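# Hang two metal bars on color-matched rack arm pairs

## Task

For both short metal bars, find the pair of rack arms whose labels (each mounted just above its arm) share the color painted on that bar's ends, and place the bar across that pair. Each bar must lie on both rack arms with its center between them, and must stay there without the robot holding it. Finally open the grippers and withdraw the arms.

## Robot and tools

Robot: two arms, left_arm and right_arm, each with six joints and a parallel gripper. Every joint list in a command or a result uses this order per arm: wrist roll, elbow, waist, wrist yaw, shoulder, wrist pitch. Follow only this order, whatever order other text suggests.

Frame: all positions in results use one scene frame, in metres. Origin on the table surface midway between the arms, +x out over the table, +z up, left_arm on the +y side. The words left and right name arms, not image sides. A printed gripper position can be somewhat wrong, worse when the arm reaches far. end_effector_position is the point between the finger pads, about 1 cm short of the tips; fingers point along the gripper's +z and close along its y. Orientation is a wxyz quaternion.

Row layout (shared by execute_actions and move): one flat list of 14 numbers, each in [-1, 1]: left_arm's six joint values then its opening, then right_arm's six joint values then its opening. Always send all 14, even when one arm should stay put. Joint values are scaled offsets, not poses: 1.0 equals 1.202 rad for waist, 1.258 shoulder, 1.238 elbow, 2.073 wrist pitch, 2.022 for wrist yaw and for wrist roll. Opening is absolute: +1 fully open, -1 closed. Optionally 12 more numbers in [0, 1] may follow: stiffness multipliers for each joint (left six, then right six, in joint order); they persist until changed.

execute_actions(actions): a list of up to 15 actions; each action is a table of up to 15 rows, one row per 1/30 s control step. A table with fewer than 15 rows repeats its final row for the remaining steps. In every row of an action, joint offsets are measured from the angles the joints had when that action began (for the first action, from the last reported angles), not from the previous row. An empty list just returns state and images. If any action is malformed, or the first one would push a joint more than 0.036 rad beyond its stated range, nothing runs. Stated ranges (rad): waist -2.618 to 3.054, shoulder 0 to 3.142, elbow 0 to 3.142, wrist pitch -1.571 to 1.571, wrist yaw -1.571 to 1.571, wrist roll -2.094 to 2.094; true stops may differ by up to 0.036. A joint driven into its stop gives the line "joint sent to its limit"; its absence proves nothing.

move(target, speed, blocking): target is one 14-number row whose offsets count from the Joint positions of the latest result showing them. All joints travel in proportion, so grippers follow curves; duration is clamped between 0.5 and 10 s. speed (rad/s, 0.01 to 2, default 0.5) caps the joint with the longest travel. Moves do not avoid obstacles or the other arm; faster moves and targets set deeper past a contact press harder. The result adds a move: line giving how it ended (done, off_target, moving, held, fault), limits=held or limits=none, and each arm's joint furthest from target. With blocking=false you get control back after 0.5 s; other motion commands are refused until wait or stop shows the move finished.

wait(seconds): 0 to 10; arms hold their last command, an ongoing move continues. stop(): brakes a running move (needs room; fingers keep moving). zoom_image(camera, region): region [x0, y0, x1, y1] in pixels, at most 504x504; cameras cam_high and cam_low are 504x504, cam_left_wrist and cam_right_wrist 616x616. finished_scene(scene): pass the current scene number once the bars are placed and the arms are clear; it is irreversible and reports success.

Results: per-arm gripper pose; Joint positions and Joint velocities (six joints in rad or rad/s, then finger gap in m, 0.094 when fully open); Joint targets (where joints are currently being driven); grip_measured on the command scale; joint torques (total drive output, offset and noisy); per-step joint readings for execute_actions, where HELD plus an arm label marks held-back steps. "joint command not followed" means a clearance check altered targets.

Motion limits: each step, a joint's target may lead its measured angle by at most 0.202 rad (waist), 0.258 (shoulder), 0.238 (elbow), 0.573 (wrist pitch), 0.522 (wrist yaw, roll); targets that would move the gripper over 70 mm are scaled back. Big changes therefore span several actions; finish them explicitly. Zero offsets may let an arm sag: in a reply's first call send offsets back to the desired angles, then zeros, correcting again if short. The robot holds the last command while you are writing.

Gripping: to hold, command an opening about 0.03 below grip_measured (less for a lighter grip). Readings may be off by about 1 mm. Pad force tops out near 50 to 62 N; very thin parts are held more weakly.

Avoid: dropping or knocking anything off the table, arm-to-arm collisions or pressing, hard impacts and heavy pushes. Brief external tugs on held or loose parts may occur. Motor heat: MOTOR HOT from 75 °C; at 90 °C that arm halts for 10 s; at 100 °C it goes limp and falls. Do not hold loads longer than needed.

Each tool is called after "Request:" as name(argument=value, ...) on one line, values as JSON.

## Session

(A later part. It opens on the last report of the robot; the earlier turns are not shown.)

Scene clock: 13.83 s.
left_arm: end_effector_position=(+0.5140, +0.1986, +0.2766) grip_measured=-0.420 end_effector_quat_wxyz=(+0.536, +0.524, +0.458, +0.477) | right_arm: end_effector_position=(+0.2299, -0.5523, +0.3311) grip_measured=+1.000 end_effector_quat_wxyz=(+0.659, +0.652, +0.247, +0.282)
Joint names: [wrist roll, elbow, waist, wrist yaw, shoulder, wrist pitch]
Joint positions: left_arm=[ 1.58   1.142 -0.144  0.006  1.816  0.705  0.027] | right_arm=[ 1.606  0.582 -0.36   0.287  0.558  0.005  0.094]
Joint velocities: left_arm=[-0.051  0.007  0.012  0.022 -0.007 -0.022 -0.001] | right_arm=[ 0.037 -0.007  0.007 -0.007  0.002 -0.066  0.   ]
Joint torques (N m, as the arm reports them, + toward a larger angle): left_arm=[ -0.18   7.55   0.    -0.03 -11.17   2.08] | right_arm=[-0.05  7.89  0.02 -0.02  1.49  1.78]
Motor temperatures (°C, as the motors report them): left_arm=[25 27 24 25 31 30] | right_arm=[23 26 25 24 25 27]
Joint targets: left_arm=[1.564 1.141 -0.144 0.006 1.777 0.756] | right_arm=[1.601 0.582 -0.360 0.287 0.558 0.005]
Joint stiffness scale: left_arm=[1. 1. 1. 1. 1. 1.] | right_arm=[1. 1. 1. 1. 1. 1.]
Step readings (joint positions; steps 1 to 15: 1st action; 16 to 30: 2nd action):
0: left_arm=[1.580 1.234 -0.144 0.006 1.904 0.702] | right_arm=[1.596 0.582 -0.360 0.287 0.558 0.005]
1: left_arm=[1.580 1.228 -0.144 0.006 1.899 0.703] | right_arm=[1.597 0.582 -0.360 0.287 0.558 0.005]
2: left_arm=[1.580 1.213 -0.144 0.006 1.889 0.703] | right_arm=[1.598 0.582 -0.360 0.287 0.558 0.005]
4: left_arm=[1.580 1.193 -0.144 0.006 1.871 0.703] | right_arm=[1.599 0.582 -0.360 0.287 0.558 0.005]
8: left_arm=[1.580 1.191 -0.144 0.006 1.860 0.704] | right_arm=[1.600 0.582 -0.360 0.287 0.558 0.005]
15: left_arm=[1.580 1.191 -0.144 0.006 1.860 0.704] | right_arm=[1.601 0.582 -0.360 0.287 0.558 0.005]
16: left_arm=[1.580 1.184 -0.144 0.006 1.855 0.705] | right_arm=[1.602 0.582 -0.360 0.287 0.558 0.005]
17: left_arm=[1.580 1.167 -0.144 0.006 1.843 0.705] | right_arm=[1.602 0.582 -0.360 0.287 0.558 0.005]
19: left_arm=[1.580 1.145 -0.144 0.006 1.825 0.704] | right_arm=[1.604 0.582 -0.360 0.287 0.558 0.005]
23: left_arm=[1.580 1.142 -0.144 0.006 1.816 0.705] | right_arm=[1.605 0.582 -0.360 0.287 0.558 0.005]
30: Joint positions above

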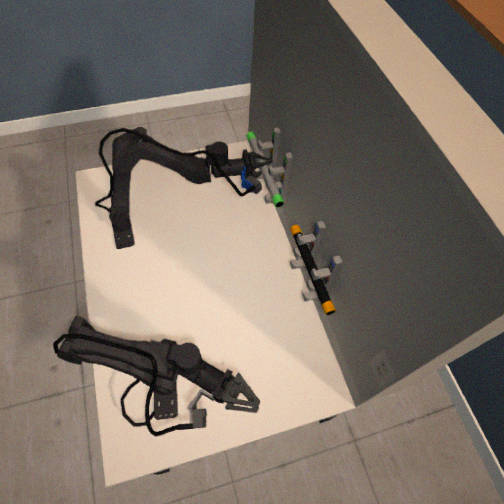

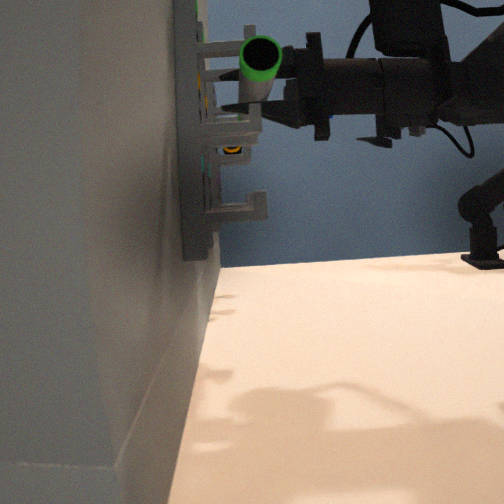

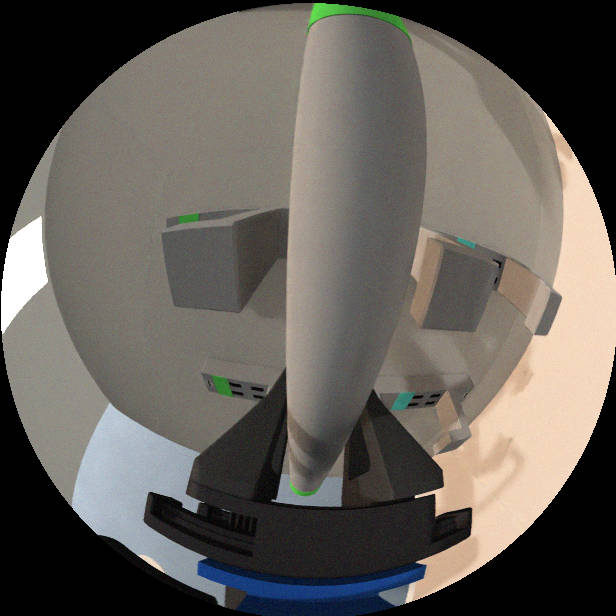

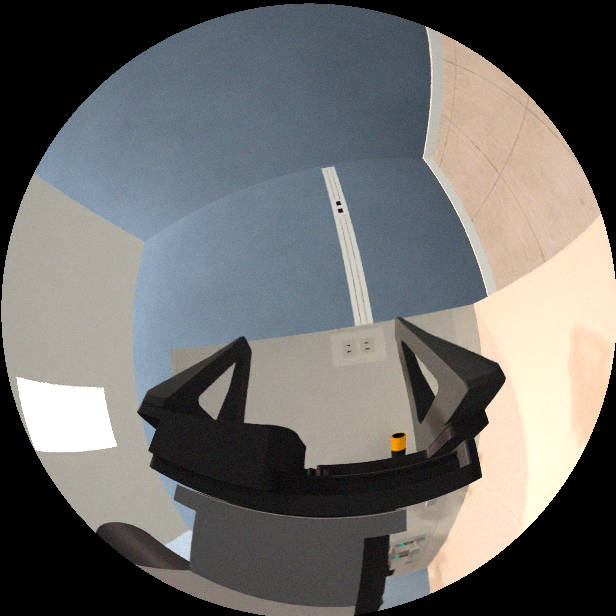

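Request:
execute_actions(actions=[[[-0.008,-0.04,0,0,-0.066,0.025,-0.45,0,0,0,0,0,0,1]],[[-0.008,-0.04,0,0,-0.066,0.025,-0.45,0,0,0,0,0,0,1]],[[-0.008,-0.04,0,0,-0.066,0.025,-0.45,0,0,0,0,0,0,1]]])

Request:
move(target=[-0.008,0.26,0,0,-0.105,-0.17,-0.45,0,0,0,0,0,0,1], speed=0.3)

Request:
move(target=[-0.008,0.26,0,0,0.19,0,-0.45,0,0,0,0,0,0,1], speed=0.2)

Scene clock: 15.80 s.
left_arm: end_effector_position=(+0.4779, +0.2030, +0.2796) grip_measured=-0.420 end_effector_quat_wxyz=(+0.535, +0.525, +0.459, +0.476) | right_arm: end_effector_position=(+0.2299, -0.5523, +0.3311) grip_measured=+1.000 end_effector_quat_wxyz=(+0.657, +0.654, +0.242, +0.286)
Joint names: [wrist roll, elbow, waist, wrist yaw, shoulder, wrist pitch]
Joint positions: left_arm=[ 1.58   0.997 -0.144  0.006  1.679  0.709  0.027] | right_arm=[ 1.619  0.582 -0.36   0.287  0.558  0.005  0.094]
Joint velocities: left_arm=[-0.007 -0.007  0.012  0.007 -0.002  0.022  0.001] | right_arm=[ 0.007 -0.012 -0.017  0.007 -0.012 -0.007  0.   ]
Joint torques (N m, as the arm reports them, + toward a larger angle): left_arm=[ -0.19   7.41   0.08   0.   -10.15   2.08] | right_arm=[-0.05  7.89  0.01 -0.02  1.48  1.78]
Motor temperatures (°C, as the motors report them): left_arm=[25 27 24 25 32 31] | right_arm=[23 26 25 24 25 27]
Joint targets: left_arm=[1.564 0.996 -0.144 0.006 1.642 0.759] | right_arm=[1.614 0.582 -0.360 0.287 0.558 0.005]
Joint stiffness scale: left_arm=[1. 1. 1. 1. 1. 1.] | right_arm=[1. 1. 1. 1. 1. 1.]
Step readings (joint positions; steps 1 to 15: 1st action; 16 to 30: 2nd action; 31 to 45: 3rd action):
0: left_arm=[1.580 1.142 -0.144 0.006 1.816 0.705] | right_arm=[1.606 0.582 -0.360 0.287 0.558 0.005]
1: left_arm=[1.580 1.135 -0.144 0.006 1.810 0.706] | right_arm=[1.606 0.582 -0.360 0.287 0.558 0.005]
2: left_arm=[1.580 1.119 -0.144 0.006 1.798 0.706] | right_arm=[1.607 0.582 -0.360 0.287 0.558 0.005]
4: left_arm=[1.580 1.097 -0.144 0.006 1.780 0.705] | right_arm=[1.608 0.582 -0.360 0.287 0.558 0.005]
8: left_arm=[1.580 1.094 -0.144 0.006 1.771 0.706] | right_arm=[1.609 0.582 -0.360 0.287 0.558 0.005]
15: left_arm=[1.580 1.094 -0.144 0.006 1.771 0.706] | right_arm=[1.610 0.582 -0.360 0.287 0.558 0.005]
16: left_arm=[1.580 1.087 -0.144 0.006 1.765 0.707] | right_arm=[1.610 0.582 -0.360 0.287 0.558 0.005]
17: left_arm=[1.580 1.071 -0.144 0.006 1.753 0.707] | right_arm=[1.611 0.582 -0.360 0.287 0.558 0.005]
19: left_arm=[1.580 1.048 -0.144 0.006 1.734 0.707] | right_arm=[1.612 0.582 -0.360 0.287 0.558 0.005]
23: left_arm=[1.580 1.045 -0.144 0.006 1.726 0.707] | right_arm=[1.614 0.582 -0.360 0.287 0.558 0.005]
30: left_arm=[1.580 1.045 -0.144 0.006 1.725 0.707] | right_arm=[1.614 0.582 -0.360 0.287 0.558 0.005]
31: left_arm=[1.580 1.038 -0.144 0.006 1.720 0.708] | right_arm=[1.615 0.582 -0.360 0.287 0.558 0.005]
32: left_arm=[1.580 1.023 -0.144 0.006 1.708 0.708] | right_arm=[1.616 0.582 -0.360 0.287 0.558 0.005]
34: left_arm=[1.580 1.000 -0.144 0.006 1.688 0.708] | right_arm=[1.617 0.582 -0.360 0.287 0.558 0.005]
38: left_arm=[1.580 0.997 -0.144 0.006 1.679 0.709] | right_arm=[1.618 0.582 -0.360 0.287 0.558 0.005]
45: Joint positions above

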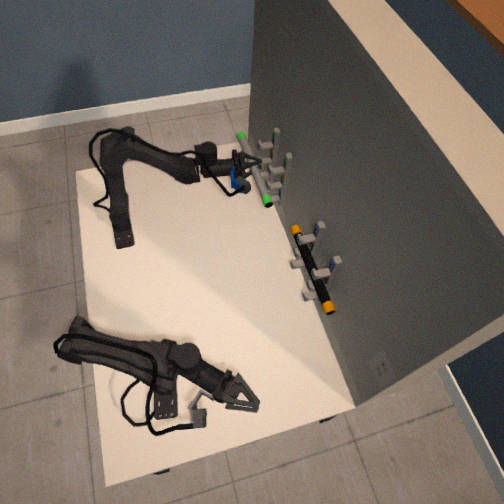

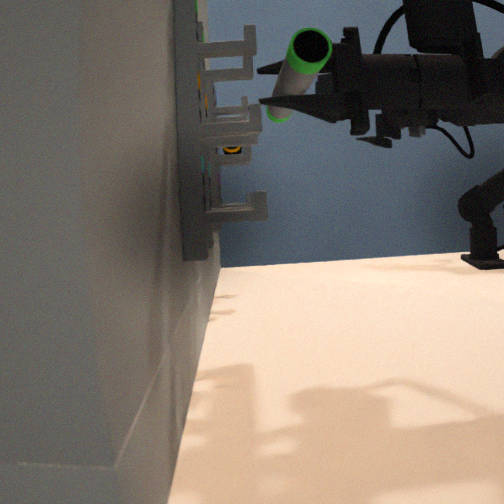

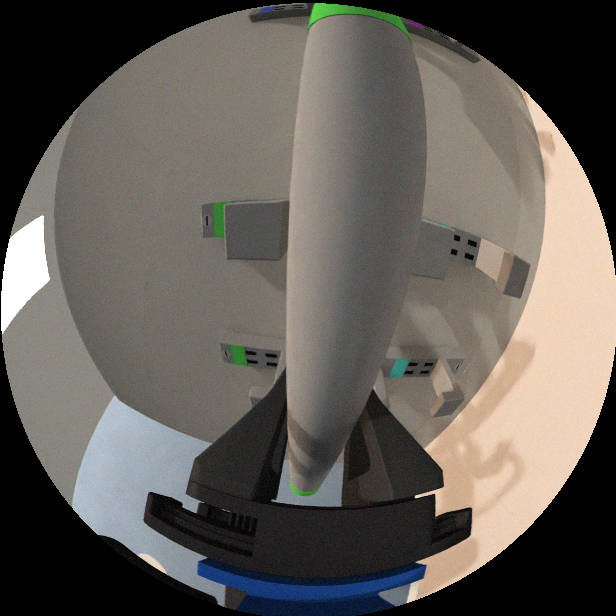

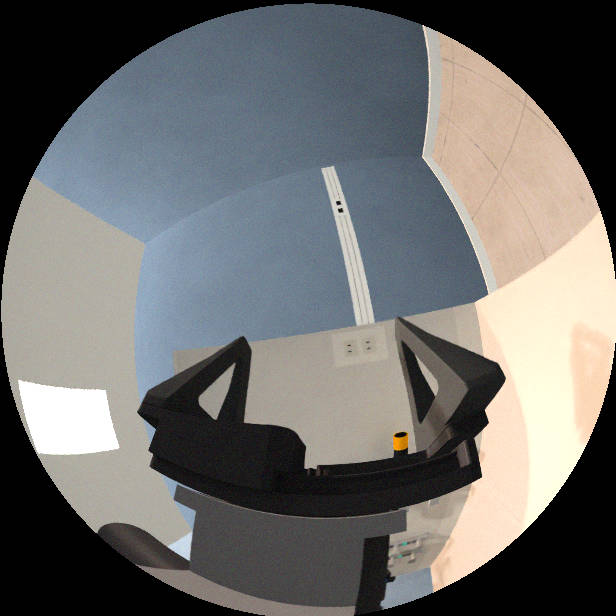

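Scene clock: 18.07 s.
left_arm: end_effector_position=(+0.4775, +0.2050, +0.3646) grip_measured=-0.420 end_effector_quat_wxyz=(+0.525, +0.531, +0.468, +0.474) | right_arm: end_effector_position=(+0.2299, -0.5523, +0.3311) grip_measured=+1.000 end_effector_quat_wxyz=(+0.656, +0.655, +0.241, +0.288)
Joint names: [wrist roll, elbow, waist, wrist yaw, shoulder, wrist pitch]
Joint positions: left_arm=[ 1.582  1.276 -0.144 -0.005  1.587  0.31   0.027] | right_arm=[ 1.623  0.582 -0.36   0.287  0.558  0.005  0.094]
Joint velocities: left_arm=[ 0.051  0.017 -0.007 -0.066 -0.012 -0.051 -0.001] | right_arm=[-0.007  0.002 -0.017 -0.022  0.007 -0.066  0.   ]
Joint torques (N m, as the arm reports them, + toward a larger angle): left_arm=[-0.2  12.34  0.04  0.11 -9.82  2.07] | right_arm=[-0.05  7.88  0.02 -0.02  1.47  1.78]
Motor temperatures (°C, as the motors report them): left_arm=[25 28 24 25 32 31] | right_arm=[23 26 25 24 25 28]
Joint targets: left_arm=[1.564 1.318 -0.144 0.006 1.547 0.357] | right_arm=[1.619 0.582 -0.360 0.287 0.558 0.005]
Joint stiffness scale: left_arm=[1. 1. 1. 1. 1. 1.] | right_arm=[1. 1. 1. 1. 1. 1.]
move: off_target (left_arm); limits=none; left_arm: farthest joint: the wrist pitch, 0.046 radians from its target (0.353 radians at the start); right_arm: farthest joint: the wrist roll, 0.004 radians from its target (0.000 radians at the start)

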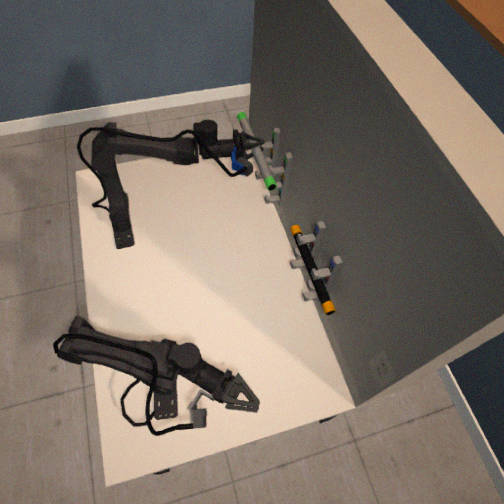

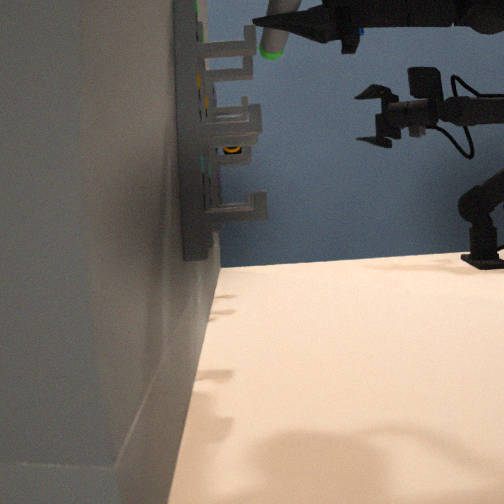

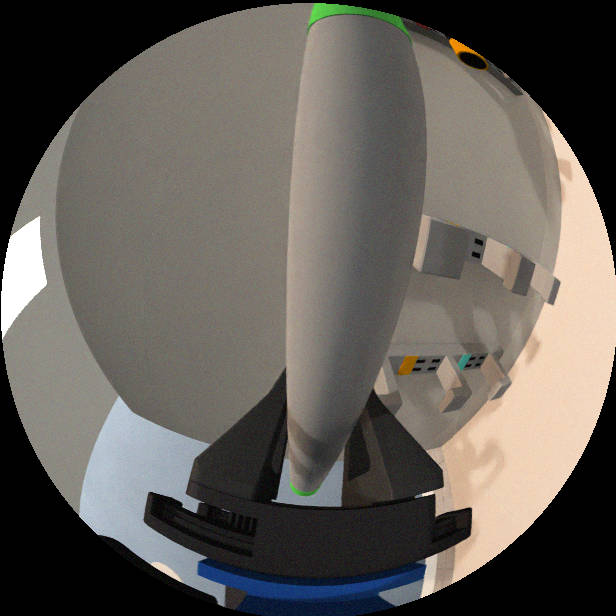

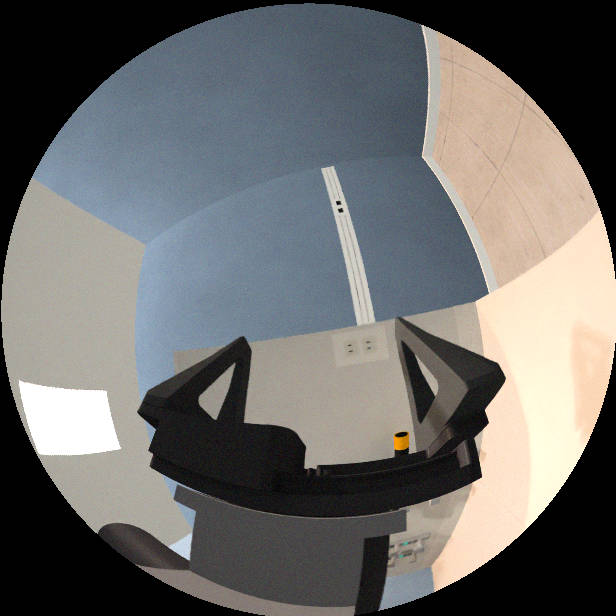

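Scene clock: 20.33 s.
left_arm: end_effector_position=(+0.5454, +0.1962, +0.3448) grip_measured=-0.420 end_effector_quat_wxyz=(+0.511, +0.547, +0.480, +0.457) | right_arm: end_effector_position=(+0.2299, -0.5523, +0.3311) grip_measured=+1.000 end_effector_quat_wxyz=(+0.656, +0.655, +0.239, +0.289)
Joint names: [wrist roll, elbow, waist, wrist yaw, shoulder, wrist pitch]
Joint positions: left_arm=[ 1.581  1.559 -0.143  0.002  1.85   0.233  0.027] | right_arm=[ 1.628  0.582 -0.36   0.287  0.558  0.005  0.094]
Joint velocities: left_arm=[ 0.051 -0.007  0.002  0.022 -0.017 -0.022  0.001] | right_arm=[ 0.037 -0.007 -0.012 -0.022 -0.002 -0.037  0.   ]
Joint torques (N m, as the arm reports them, + toward a larger angle): left_arm=[ -0.11  11.88  -0.02  -0.08 -10.86   2.37] | right_arm=[-0.05  7.89  0.01 -0.02  1.48  1.78]
Motor temperatures (°C, as the motors report them): left_arm=[25 29 24 25 32 33] | right_arm=[23 26 25 24 25 28]
Joint targets: left_arm=[1.566 1.598 -0.144 -0.005 1.826 0.310] | right_arm=[1.623 0.582 -0.360 0.287 0.558 0.005]
Joint stiffness scale: left_arm=[1. 1. 1. 1. 1. 1.] | right_arm=[1. 1. 1. 1. 1. 1.]
move: off_target (left_arm); limits=none; left_arm: farthest joint: the wrist pitch, 0.077 radians from its target (0.000 radians at the start); right_arm: farthest joint: the wrist roll, 0.005 radians from its target (0.000 radians at the start)

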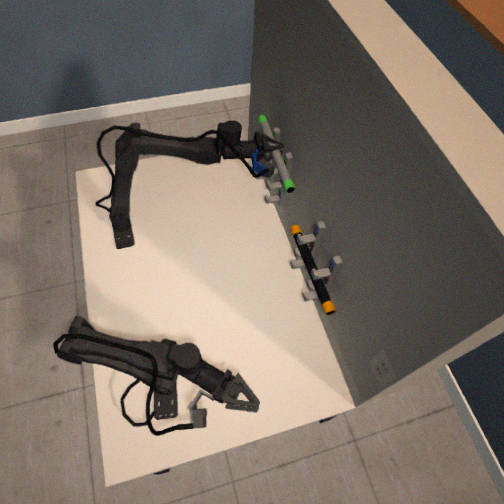

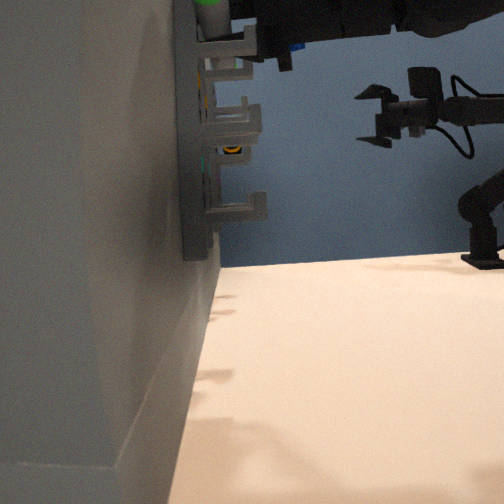

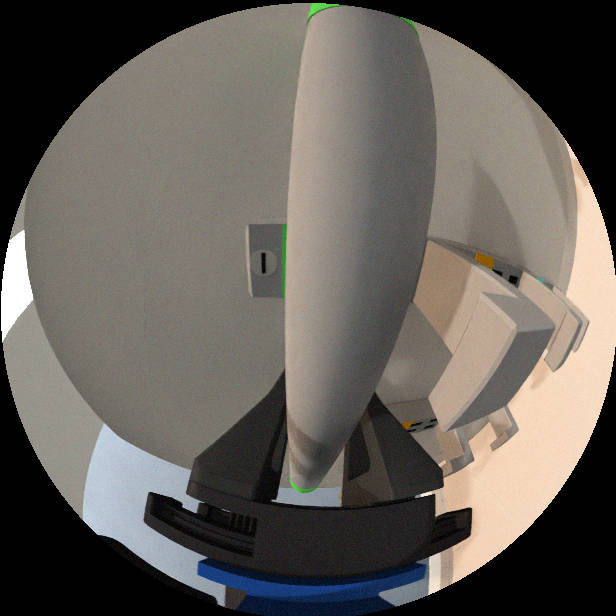

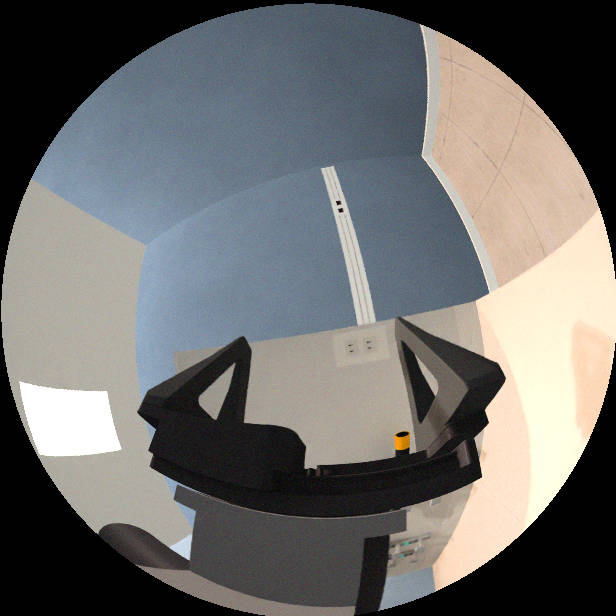

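Request:
move(target=[0,-0.04,0,0,-0.02,0.015,-0.45,0,0,0,0,0,0,1], speed=0.06)

Request:
move(target=[0,0,0,0,-0.02,0.005,0.4,0,0,0,0,0,0,1])

Request:
move(target=[0,-0.3,0,0,-0.31,0.01,0.4,0,0,0,0,0,0,1], speed=0.4)

Scene clock: 21.97 s.
left_arm: end_effector_position=(+0.5447, +0.1962, +0.3279) grip_measured=-0.420 end_effector_quat_wxyz=(+0.502, +0.555, +0.484, +0.452) | right_arm: end_effector_position=(+0.2299, -0.5523, +0.3311) grip_measured=+1.000 end_effector_quat_wxyz=(+0.655, +0.656, +0.238, +0.291)
Joint names: [wrist roll, elbow, waist, wrist yaw, shoulder, wrist pitch]
Joint positions: left_arm=[ 1.587  1.522 -0.143  0.002  1.852  0.244  0.027] | right_arm=[ 1.633  0.582 -0.36   0.287  0.558  0.005  0.094]
Joint velocities: left_arm=[-0.037 -0.007 -0.002 -0.007 -0.017 -0.022  0.001] | right_arm=[-0.007  0.007 -0.027  0.037 -0.002  0.022  0.   ]
Joint torques (N m, as the arm reports them, + toward a larger angle): left_arm=[ -0.04   7.02   0.07  -0.04 -10.92   1.83] | right_arm=[-0.05  7.89  0.01 -0.02  1.48  1.79]
Motor temperatures (°C, as the motors report them): left_arm=[25 29 24 25 32 33] | right_arm=[23 26 25 24 25 28]
Joint targets: left_arm=[1.581 1.509 -0.143 0.002 1.825 0.264] | right_arm=[1.628 0.582 -0.360 0.287 0.558 0.005]
Joint stiffness scale: left_arm=[1. 1. 1. 1. 1. 1.] | right_arm=[1. 1. 1. 1. 1. 1.]
move: off_target (left_arm); limits=none; left_arm: farthest joint: the shoulder, 0.027 radians from its target (0.026 radians at the start); right_arm: farthest joint: the wrist roll, 0.005 radians from its target (0.000 radians at the start)

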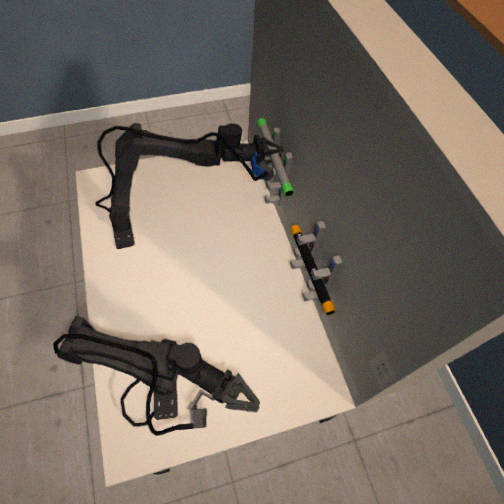

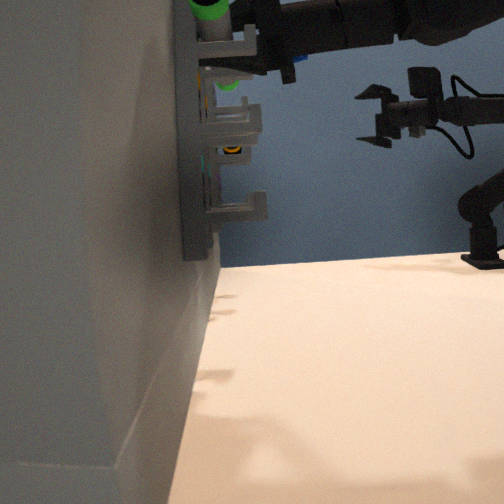

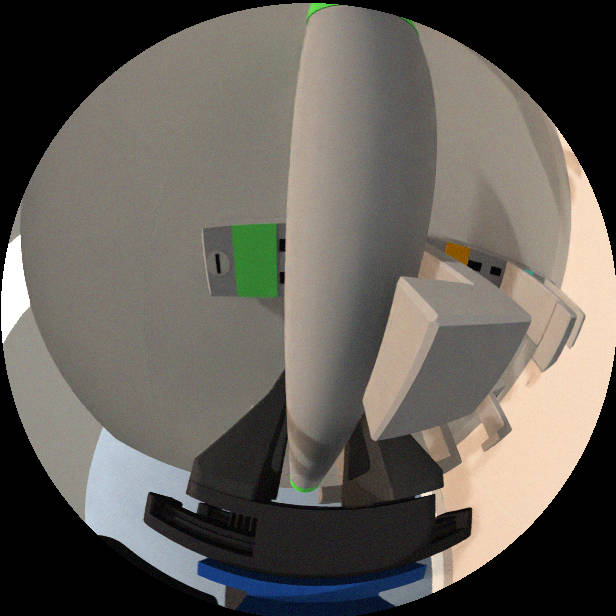

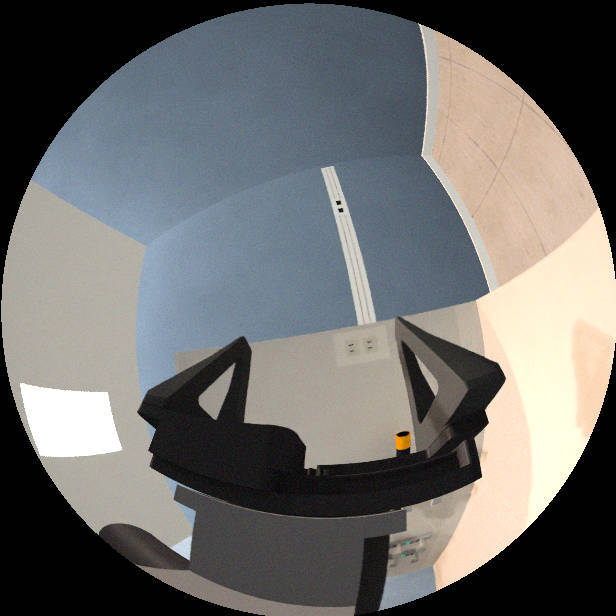

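Scene clock: 22.67 s.
left_arm: end_effector_position=(+0.5446, +0.1962, +0.3275) grip_measured=+0.398 end_effector_quat_wxyz=(+0.501, +0.557, +0.483, +0.453) | right_arm: end_effector_position=(+0.2299, -0.5523, +0.3311) grip_measured=+1.000 end_effector_quat_wxyz=(+0.654, +0.656, +0.236, +0.292)
Joint names: [wrist roll, elbow, waist, wrist yaw, shoulder, wrist pitch]
Joint positions: left_arm=[ 1.592  1.522 -0.143  0.002  1.852  0.243  0.066] | right_arm=[ 1.637  0.582 -0.36   0.287  0.558  0.005  0.094]
Joint velocities: left_arm=[ 0.066 -0.012  0.007 -0.037 -0.002 -0.022 -0.001] | right_arm=[-0.037  0.002 -0.007 -0.066  0.017  0.051  0.   ]
Joint torques (N m, as the arm reports them, + toward a larger angle): left_arm=[ -0.1    8.46  -0.1    0.02 -10.81   1.77] | right_arm=[-0.05  7.89  0.02 -0.02  1.48  1.78]
Motor temperatures (°C, as the motors report them): left_arm=[25 29 24 25 33 33] | right_arm=[23 27 25 24 25 28]
Joint targets: left_arm=[1.587 1.522 -0.143 0.002 1.827 0.255] | right_arm=[1.633 0.582 -0.360 0.287 0.558 0.005]
Joint stiffness scale: left_arm=[1. 1. 1. 1. 1. 1.] | right_arm=[1. 1. 1. 1. 1. 1.]
move: off_target (left_arm); limits=none; left_arm: farthest joint: the shoulder, 0.025 radians from its target (0.025 radians at the start); right_arm: farthest joint: the wrist roll, 0.004 radians from its target (0.000 radians at the start)

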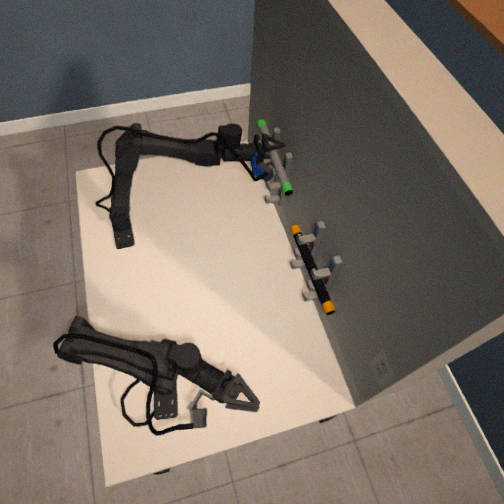

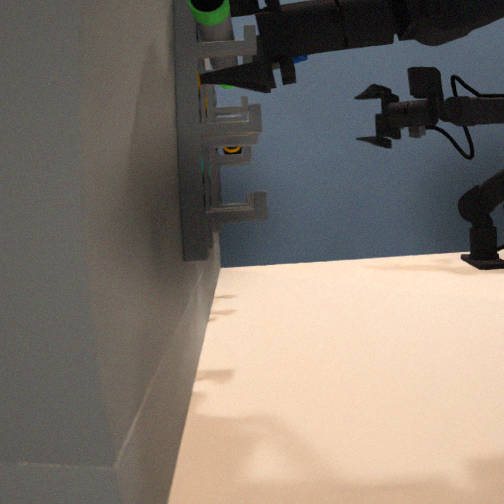

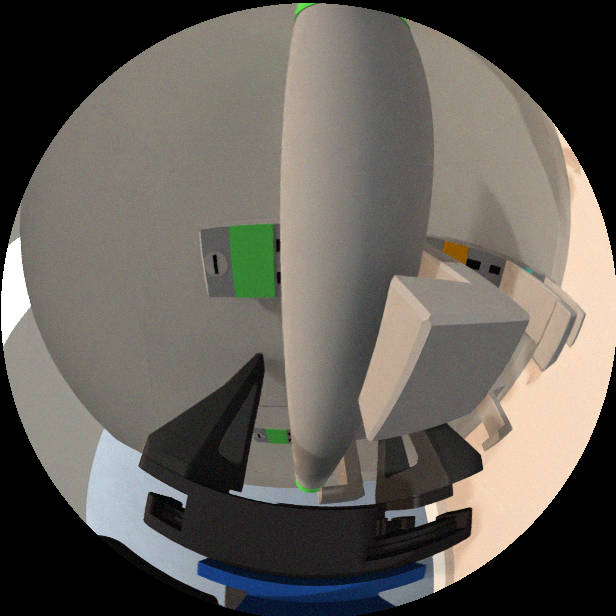

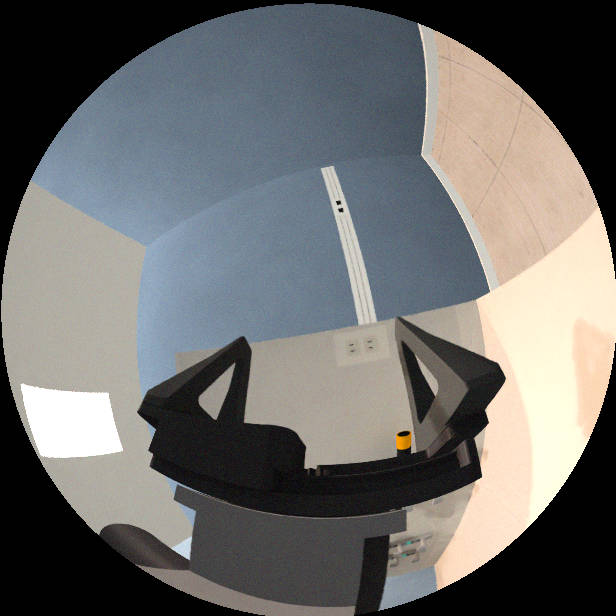

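Scene clock: 24.07 s.
left_arm: end_effector_position=(+0.4505, +0.2074, +0.3402) grip_measured=+0.398 end_effector_quat_wxyz=(+0.501, +0.557, +0.480, +0.457) | right_arm: end_effector_position=(+0.2299, -0.5523, +0.3311) grip_measured=+1.000 end_effector_quat_wxyz=(+0.654, +0.657, +0.235, +0.294)
Joint names: [wrist roll, elbow, waist, wrist yaw, shoulder, wrist pitch]
Joint positions: left_arm=[ 1.598  1.163 -0.143  0.002  1.488  0.245  0.066] | right_arm=[ 1.642  0.582 -0.36   0.287  0.558  0.005  0.094]
Joint velocities: left_arm=[ 0.081 -0.007 -0.002 -0.081 -0.007 -0.022  0.   ] | right_arm=[-0.037  0.002  0.002 -0.022 -0.017 -0.022  0.   ]
Joint torques (N m, as the arm reports them, + toward a larger angle): left_arm=[-0.1   7.3   0.03  0.01 -7.79  1.8 ] | right_arm=[-0.05  7.89  0.01 -0.02  1.47  1.79]
Motor temperatures (°C, as the motors report them): left_arm=[25 29 24 25 33 33] | right_arm=[23 27 25 24 25 28]
Joint targets: left_arm=[1.592 1.150 -0.143 0.002 1.463 0.263] | right_arm=[1.637 0.582 -0.360 0.287 0.558 0.005]
Joint stiffness scale: left_arm=[1. 1. 1. 1. 1. 1.] | right_arm=[1. 1. 1. 1. 1. 1.]
move: off_target (left_arm); limits=none; left_arm: farthest joint: the shoulder, 0.026 radians from its target (0.390 radians at the start); right_arm: farthest joint: the wrist roll, 0.005 radians from its target (0.000 radians at the start)

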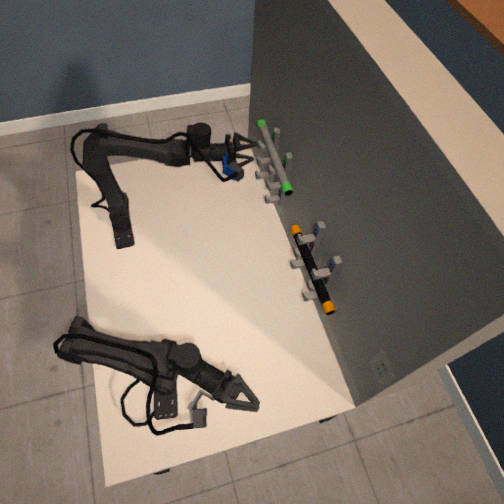

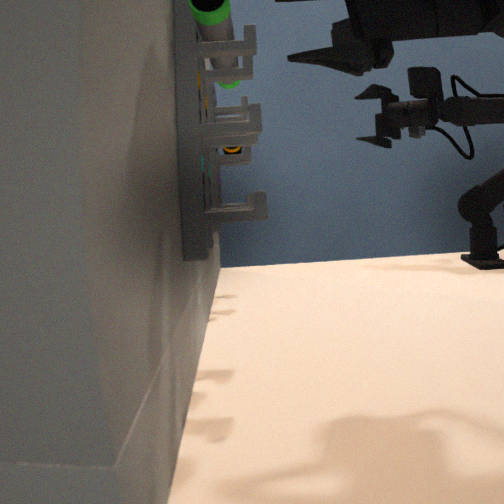

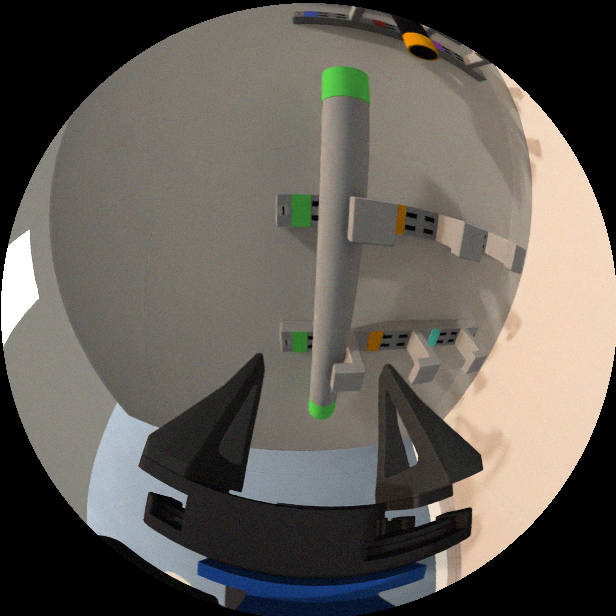

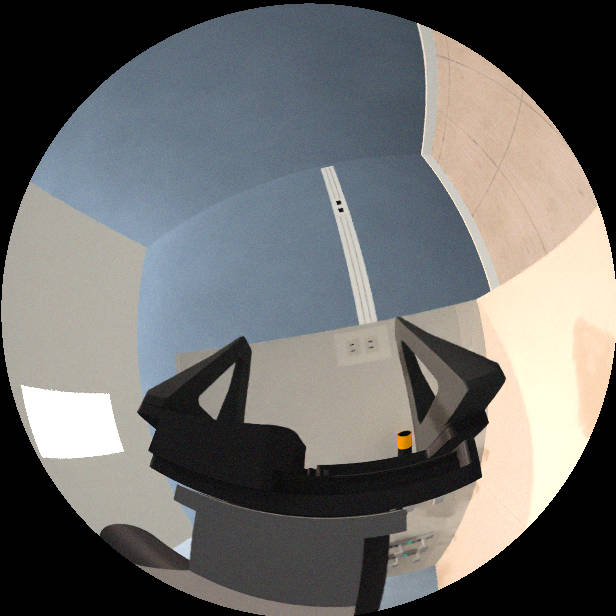

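Request:
move(target=[-0.02,0.43,-0.565,-0.205,0.57,0.16,0.6,0,0,0,0,0,0,1], speed=0.5)

Scene clock: 27.17 s.
left_arm: end_effector_position=(+0.4604, -0.1549, +0.2460) grip_measured=+0.598 end_effector_quat_wxyz=(+0.585, +0.596, +0.389, +0.390) | right_arm: end_effector_position=(+0.2299, -0.5523, +0.3311) grip_measured=+1.000 end_effector_quat_wxyz=(+0.653, +0.657, +0.233, +0.295)
Joint names: [wrist roll, elbow, waist, wrist yaw, shoulder, wrist pitch]
Joint positions: left_arm=[ 1.575  1.652 -0.827 -0.399  2.216  0.551  0.075] | right_arm=[ 1.646  0.582 -0.36   0.287  0.558  0.005  0.094]
Joint velocities: left_arm=[ 0.022 -0.007 -0.007 -0.051 -0.002 -0.037  0.001] | right_arm=[-0.051 -0.012 -0.002 -0.007 -0.002 -0.095  0.   ]
Joint torques (N m, as the arm reports them, + toward a larger angle): left_arm=[ -0.21  11.97   0.56  -0.18 -12.31   1.79] | right_arm=[-0.05  7.9   0.02 -0.02  1.47  1.78]
Motor temperatures (°C, as the motors report them): left_arm=[25 29 24 25 33 33] | right_arm=[23 27 25 24 25 29]
Joint targets: left_arm=[1.558 1.695 -0.822 -0.412 2.205 0.577] | right_arm=[1.642 0.582 -0.360 0.287 0.558 0.005]
Joint stiffness scale: left_arm=[1. 1. 1. 1. 1. 1.] | right_arm=[1. 1. 1. 1. 1. 1.]
move: off_target (left_arm); limits=none; left_arm: farthest joint: the elbow, 0.043 radians from its target (0.533 radians at the start); right_arm: farthest joint: the wrist roll, 0.004 radians from its target (0.000 radians at the start)

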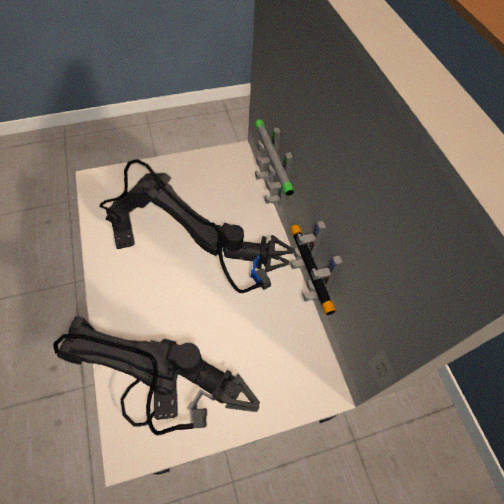

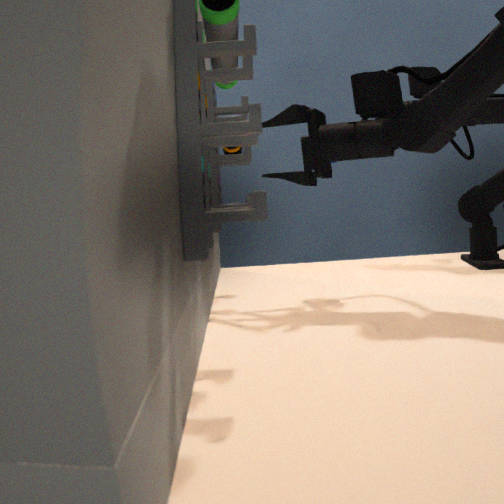

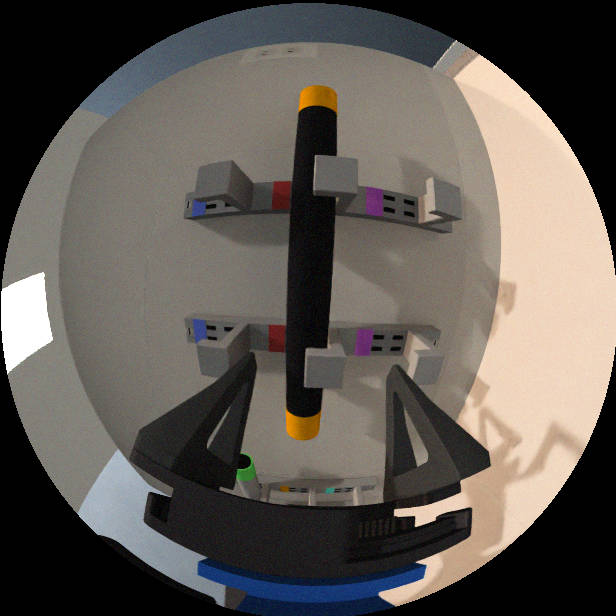

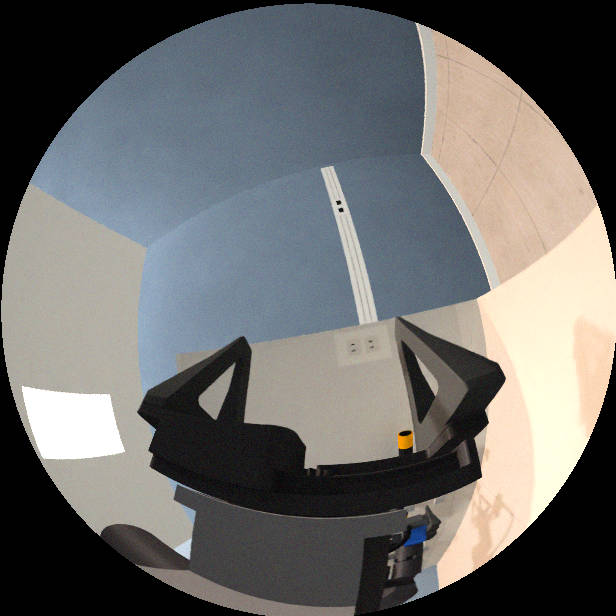

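Request:
move(target=[-0.005,0.575,0.042,0.025,0.275,-0.142,0.6,0,0,0,0,0,0,1], speed=0.35)

Scene clock: 30.13 s.
left_arm: end_effector_position=(+0.5295, -0.1953, +0.2435) grip_measured=+0.598 end_effector_quat_wxyz=(+0.574, +0.606, +0.390, +0.388) | right_arm: end_effector_position=(+0.2299, -0.5523, +0.3311) grip_measured=+1.000 end_effector_quat_wxyz=(+0.652, +0.658, +0.232, +0.297)
Joint names: [wrist roll, elbow, waist, wrist yaw, shoulder, wrist pitch]
Joint positions: left_arm=[ 1.578  2.315 -0.788 -0.358  2.579  0.222  0.075] | right_arm=[ 1.651  0.582 -0.36   0.287  0.558  0.005  0.094]
Joint velocities: left_arm=[ 0.007 -0.012  0.007 -0.007 -0.012 -0.007  0.002] | right_arm=[-0.007 -0.017  0.007  0.022  0.012 -0.066  0.   ]
Joint torques (N m, as the arm reports them, + toward a larger angle): left_arm=[ -0.18  12.98   0.93   0.07 -15.09   1.91] | right_arm=[-0.05  7.89  0.02 -0.02  1.48  1.78]
Motor temperatures (°C, as the motors report them): left_arm=[25 30 24 25 35 33] | right_arm=[23 27 25 24 25 29]
Joint targets: left_arm=[1.565 2.364 -0.776 -0.349 2.562 0.256] | right_arm=[1.646 0.582 -0.360 0.287 0.558 0.005]
Joint stiffness scale: left_arm=[1. 1. 1. 1. 1. 1.] | right_arm=[1. 1. 1. 1. 1. 1.]
move: off_target (left_arm); limits=none; left_arm: farthest joint: the elbow, 0.049 radians from its target (0.712 radians at the start); right_arm: farthest joint: the wrist roll, 0.005 radians from its target (0.000 radians at the start)

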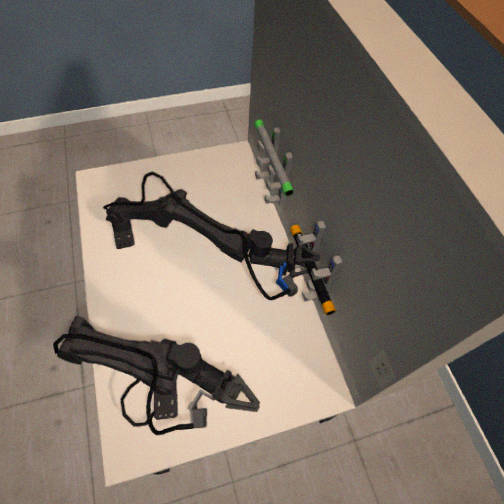

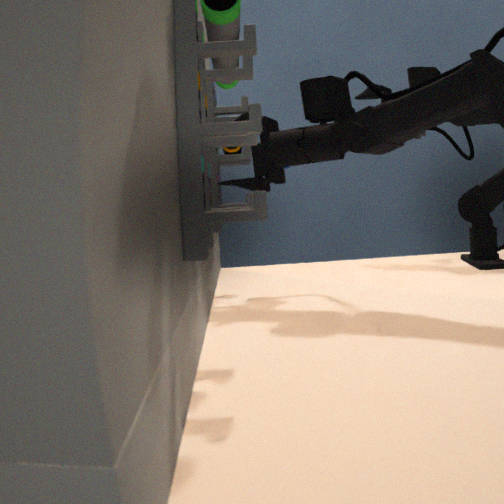

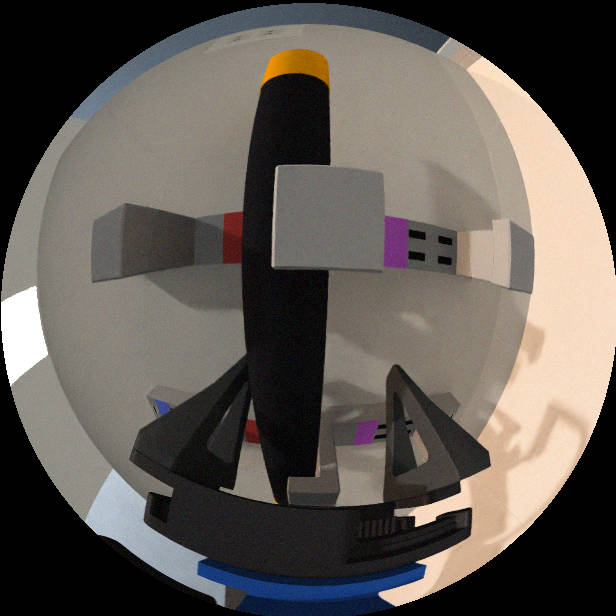

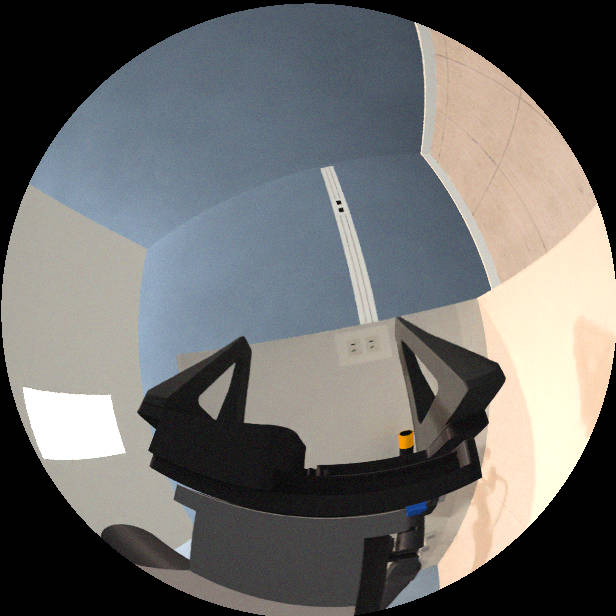

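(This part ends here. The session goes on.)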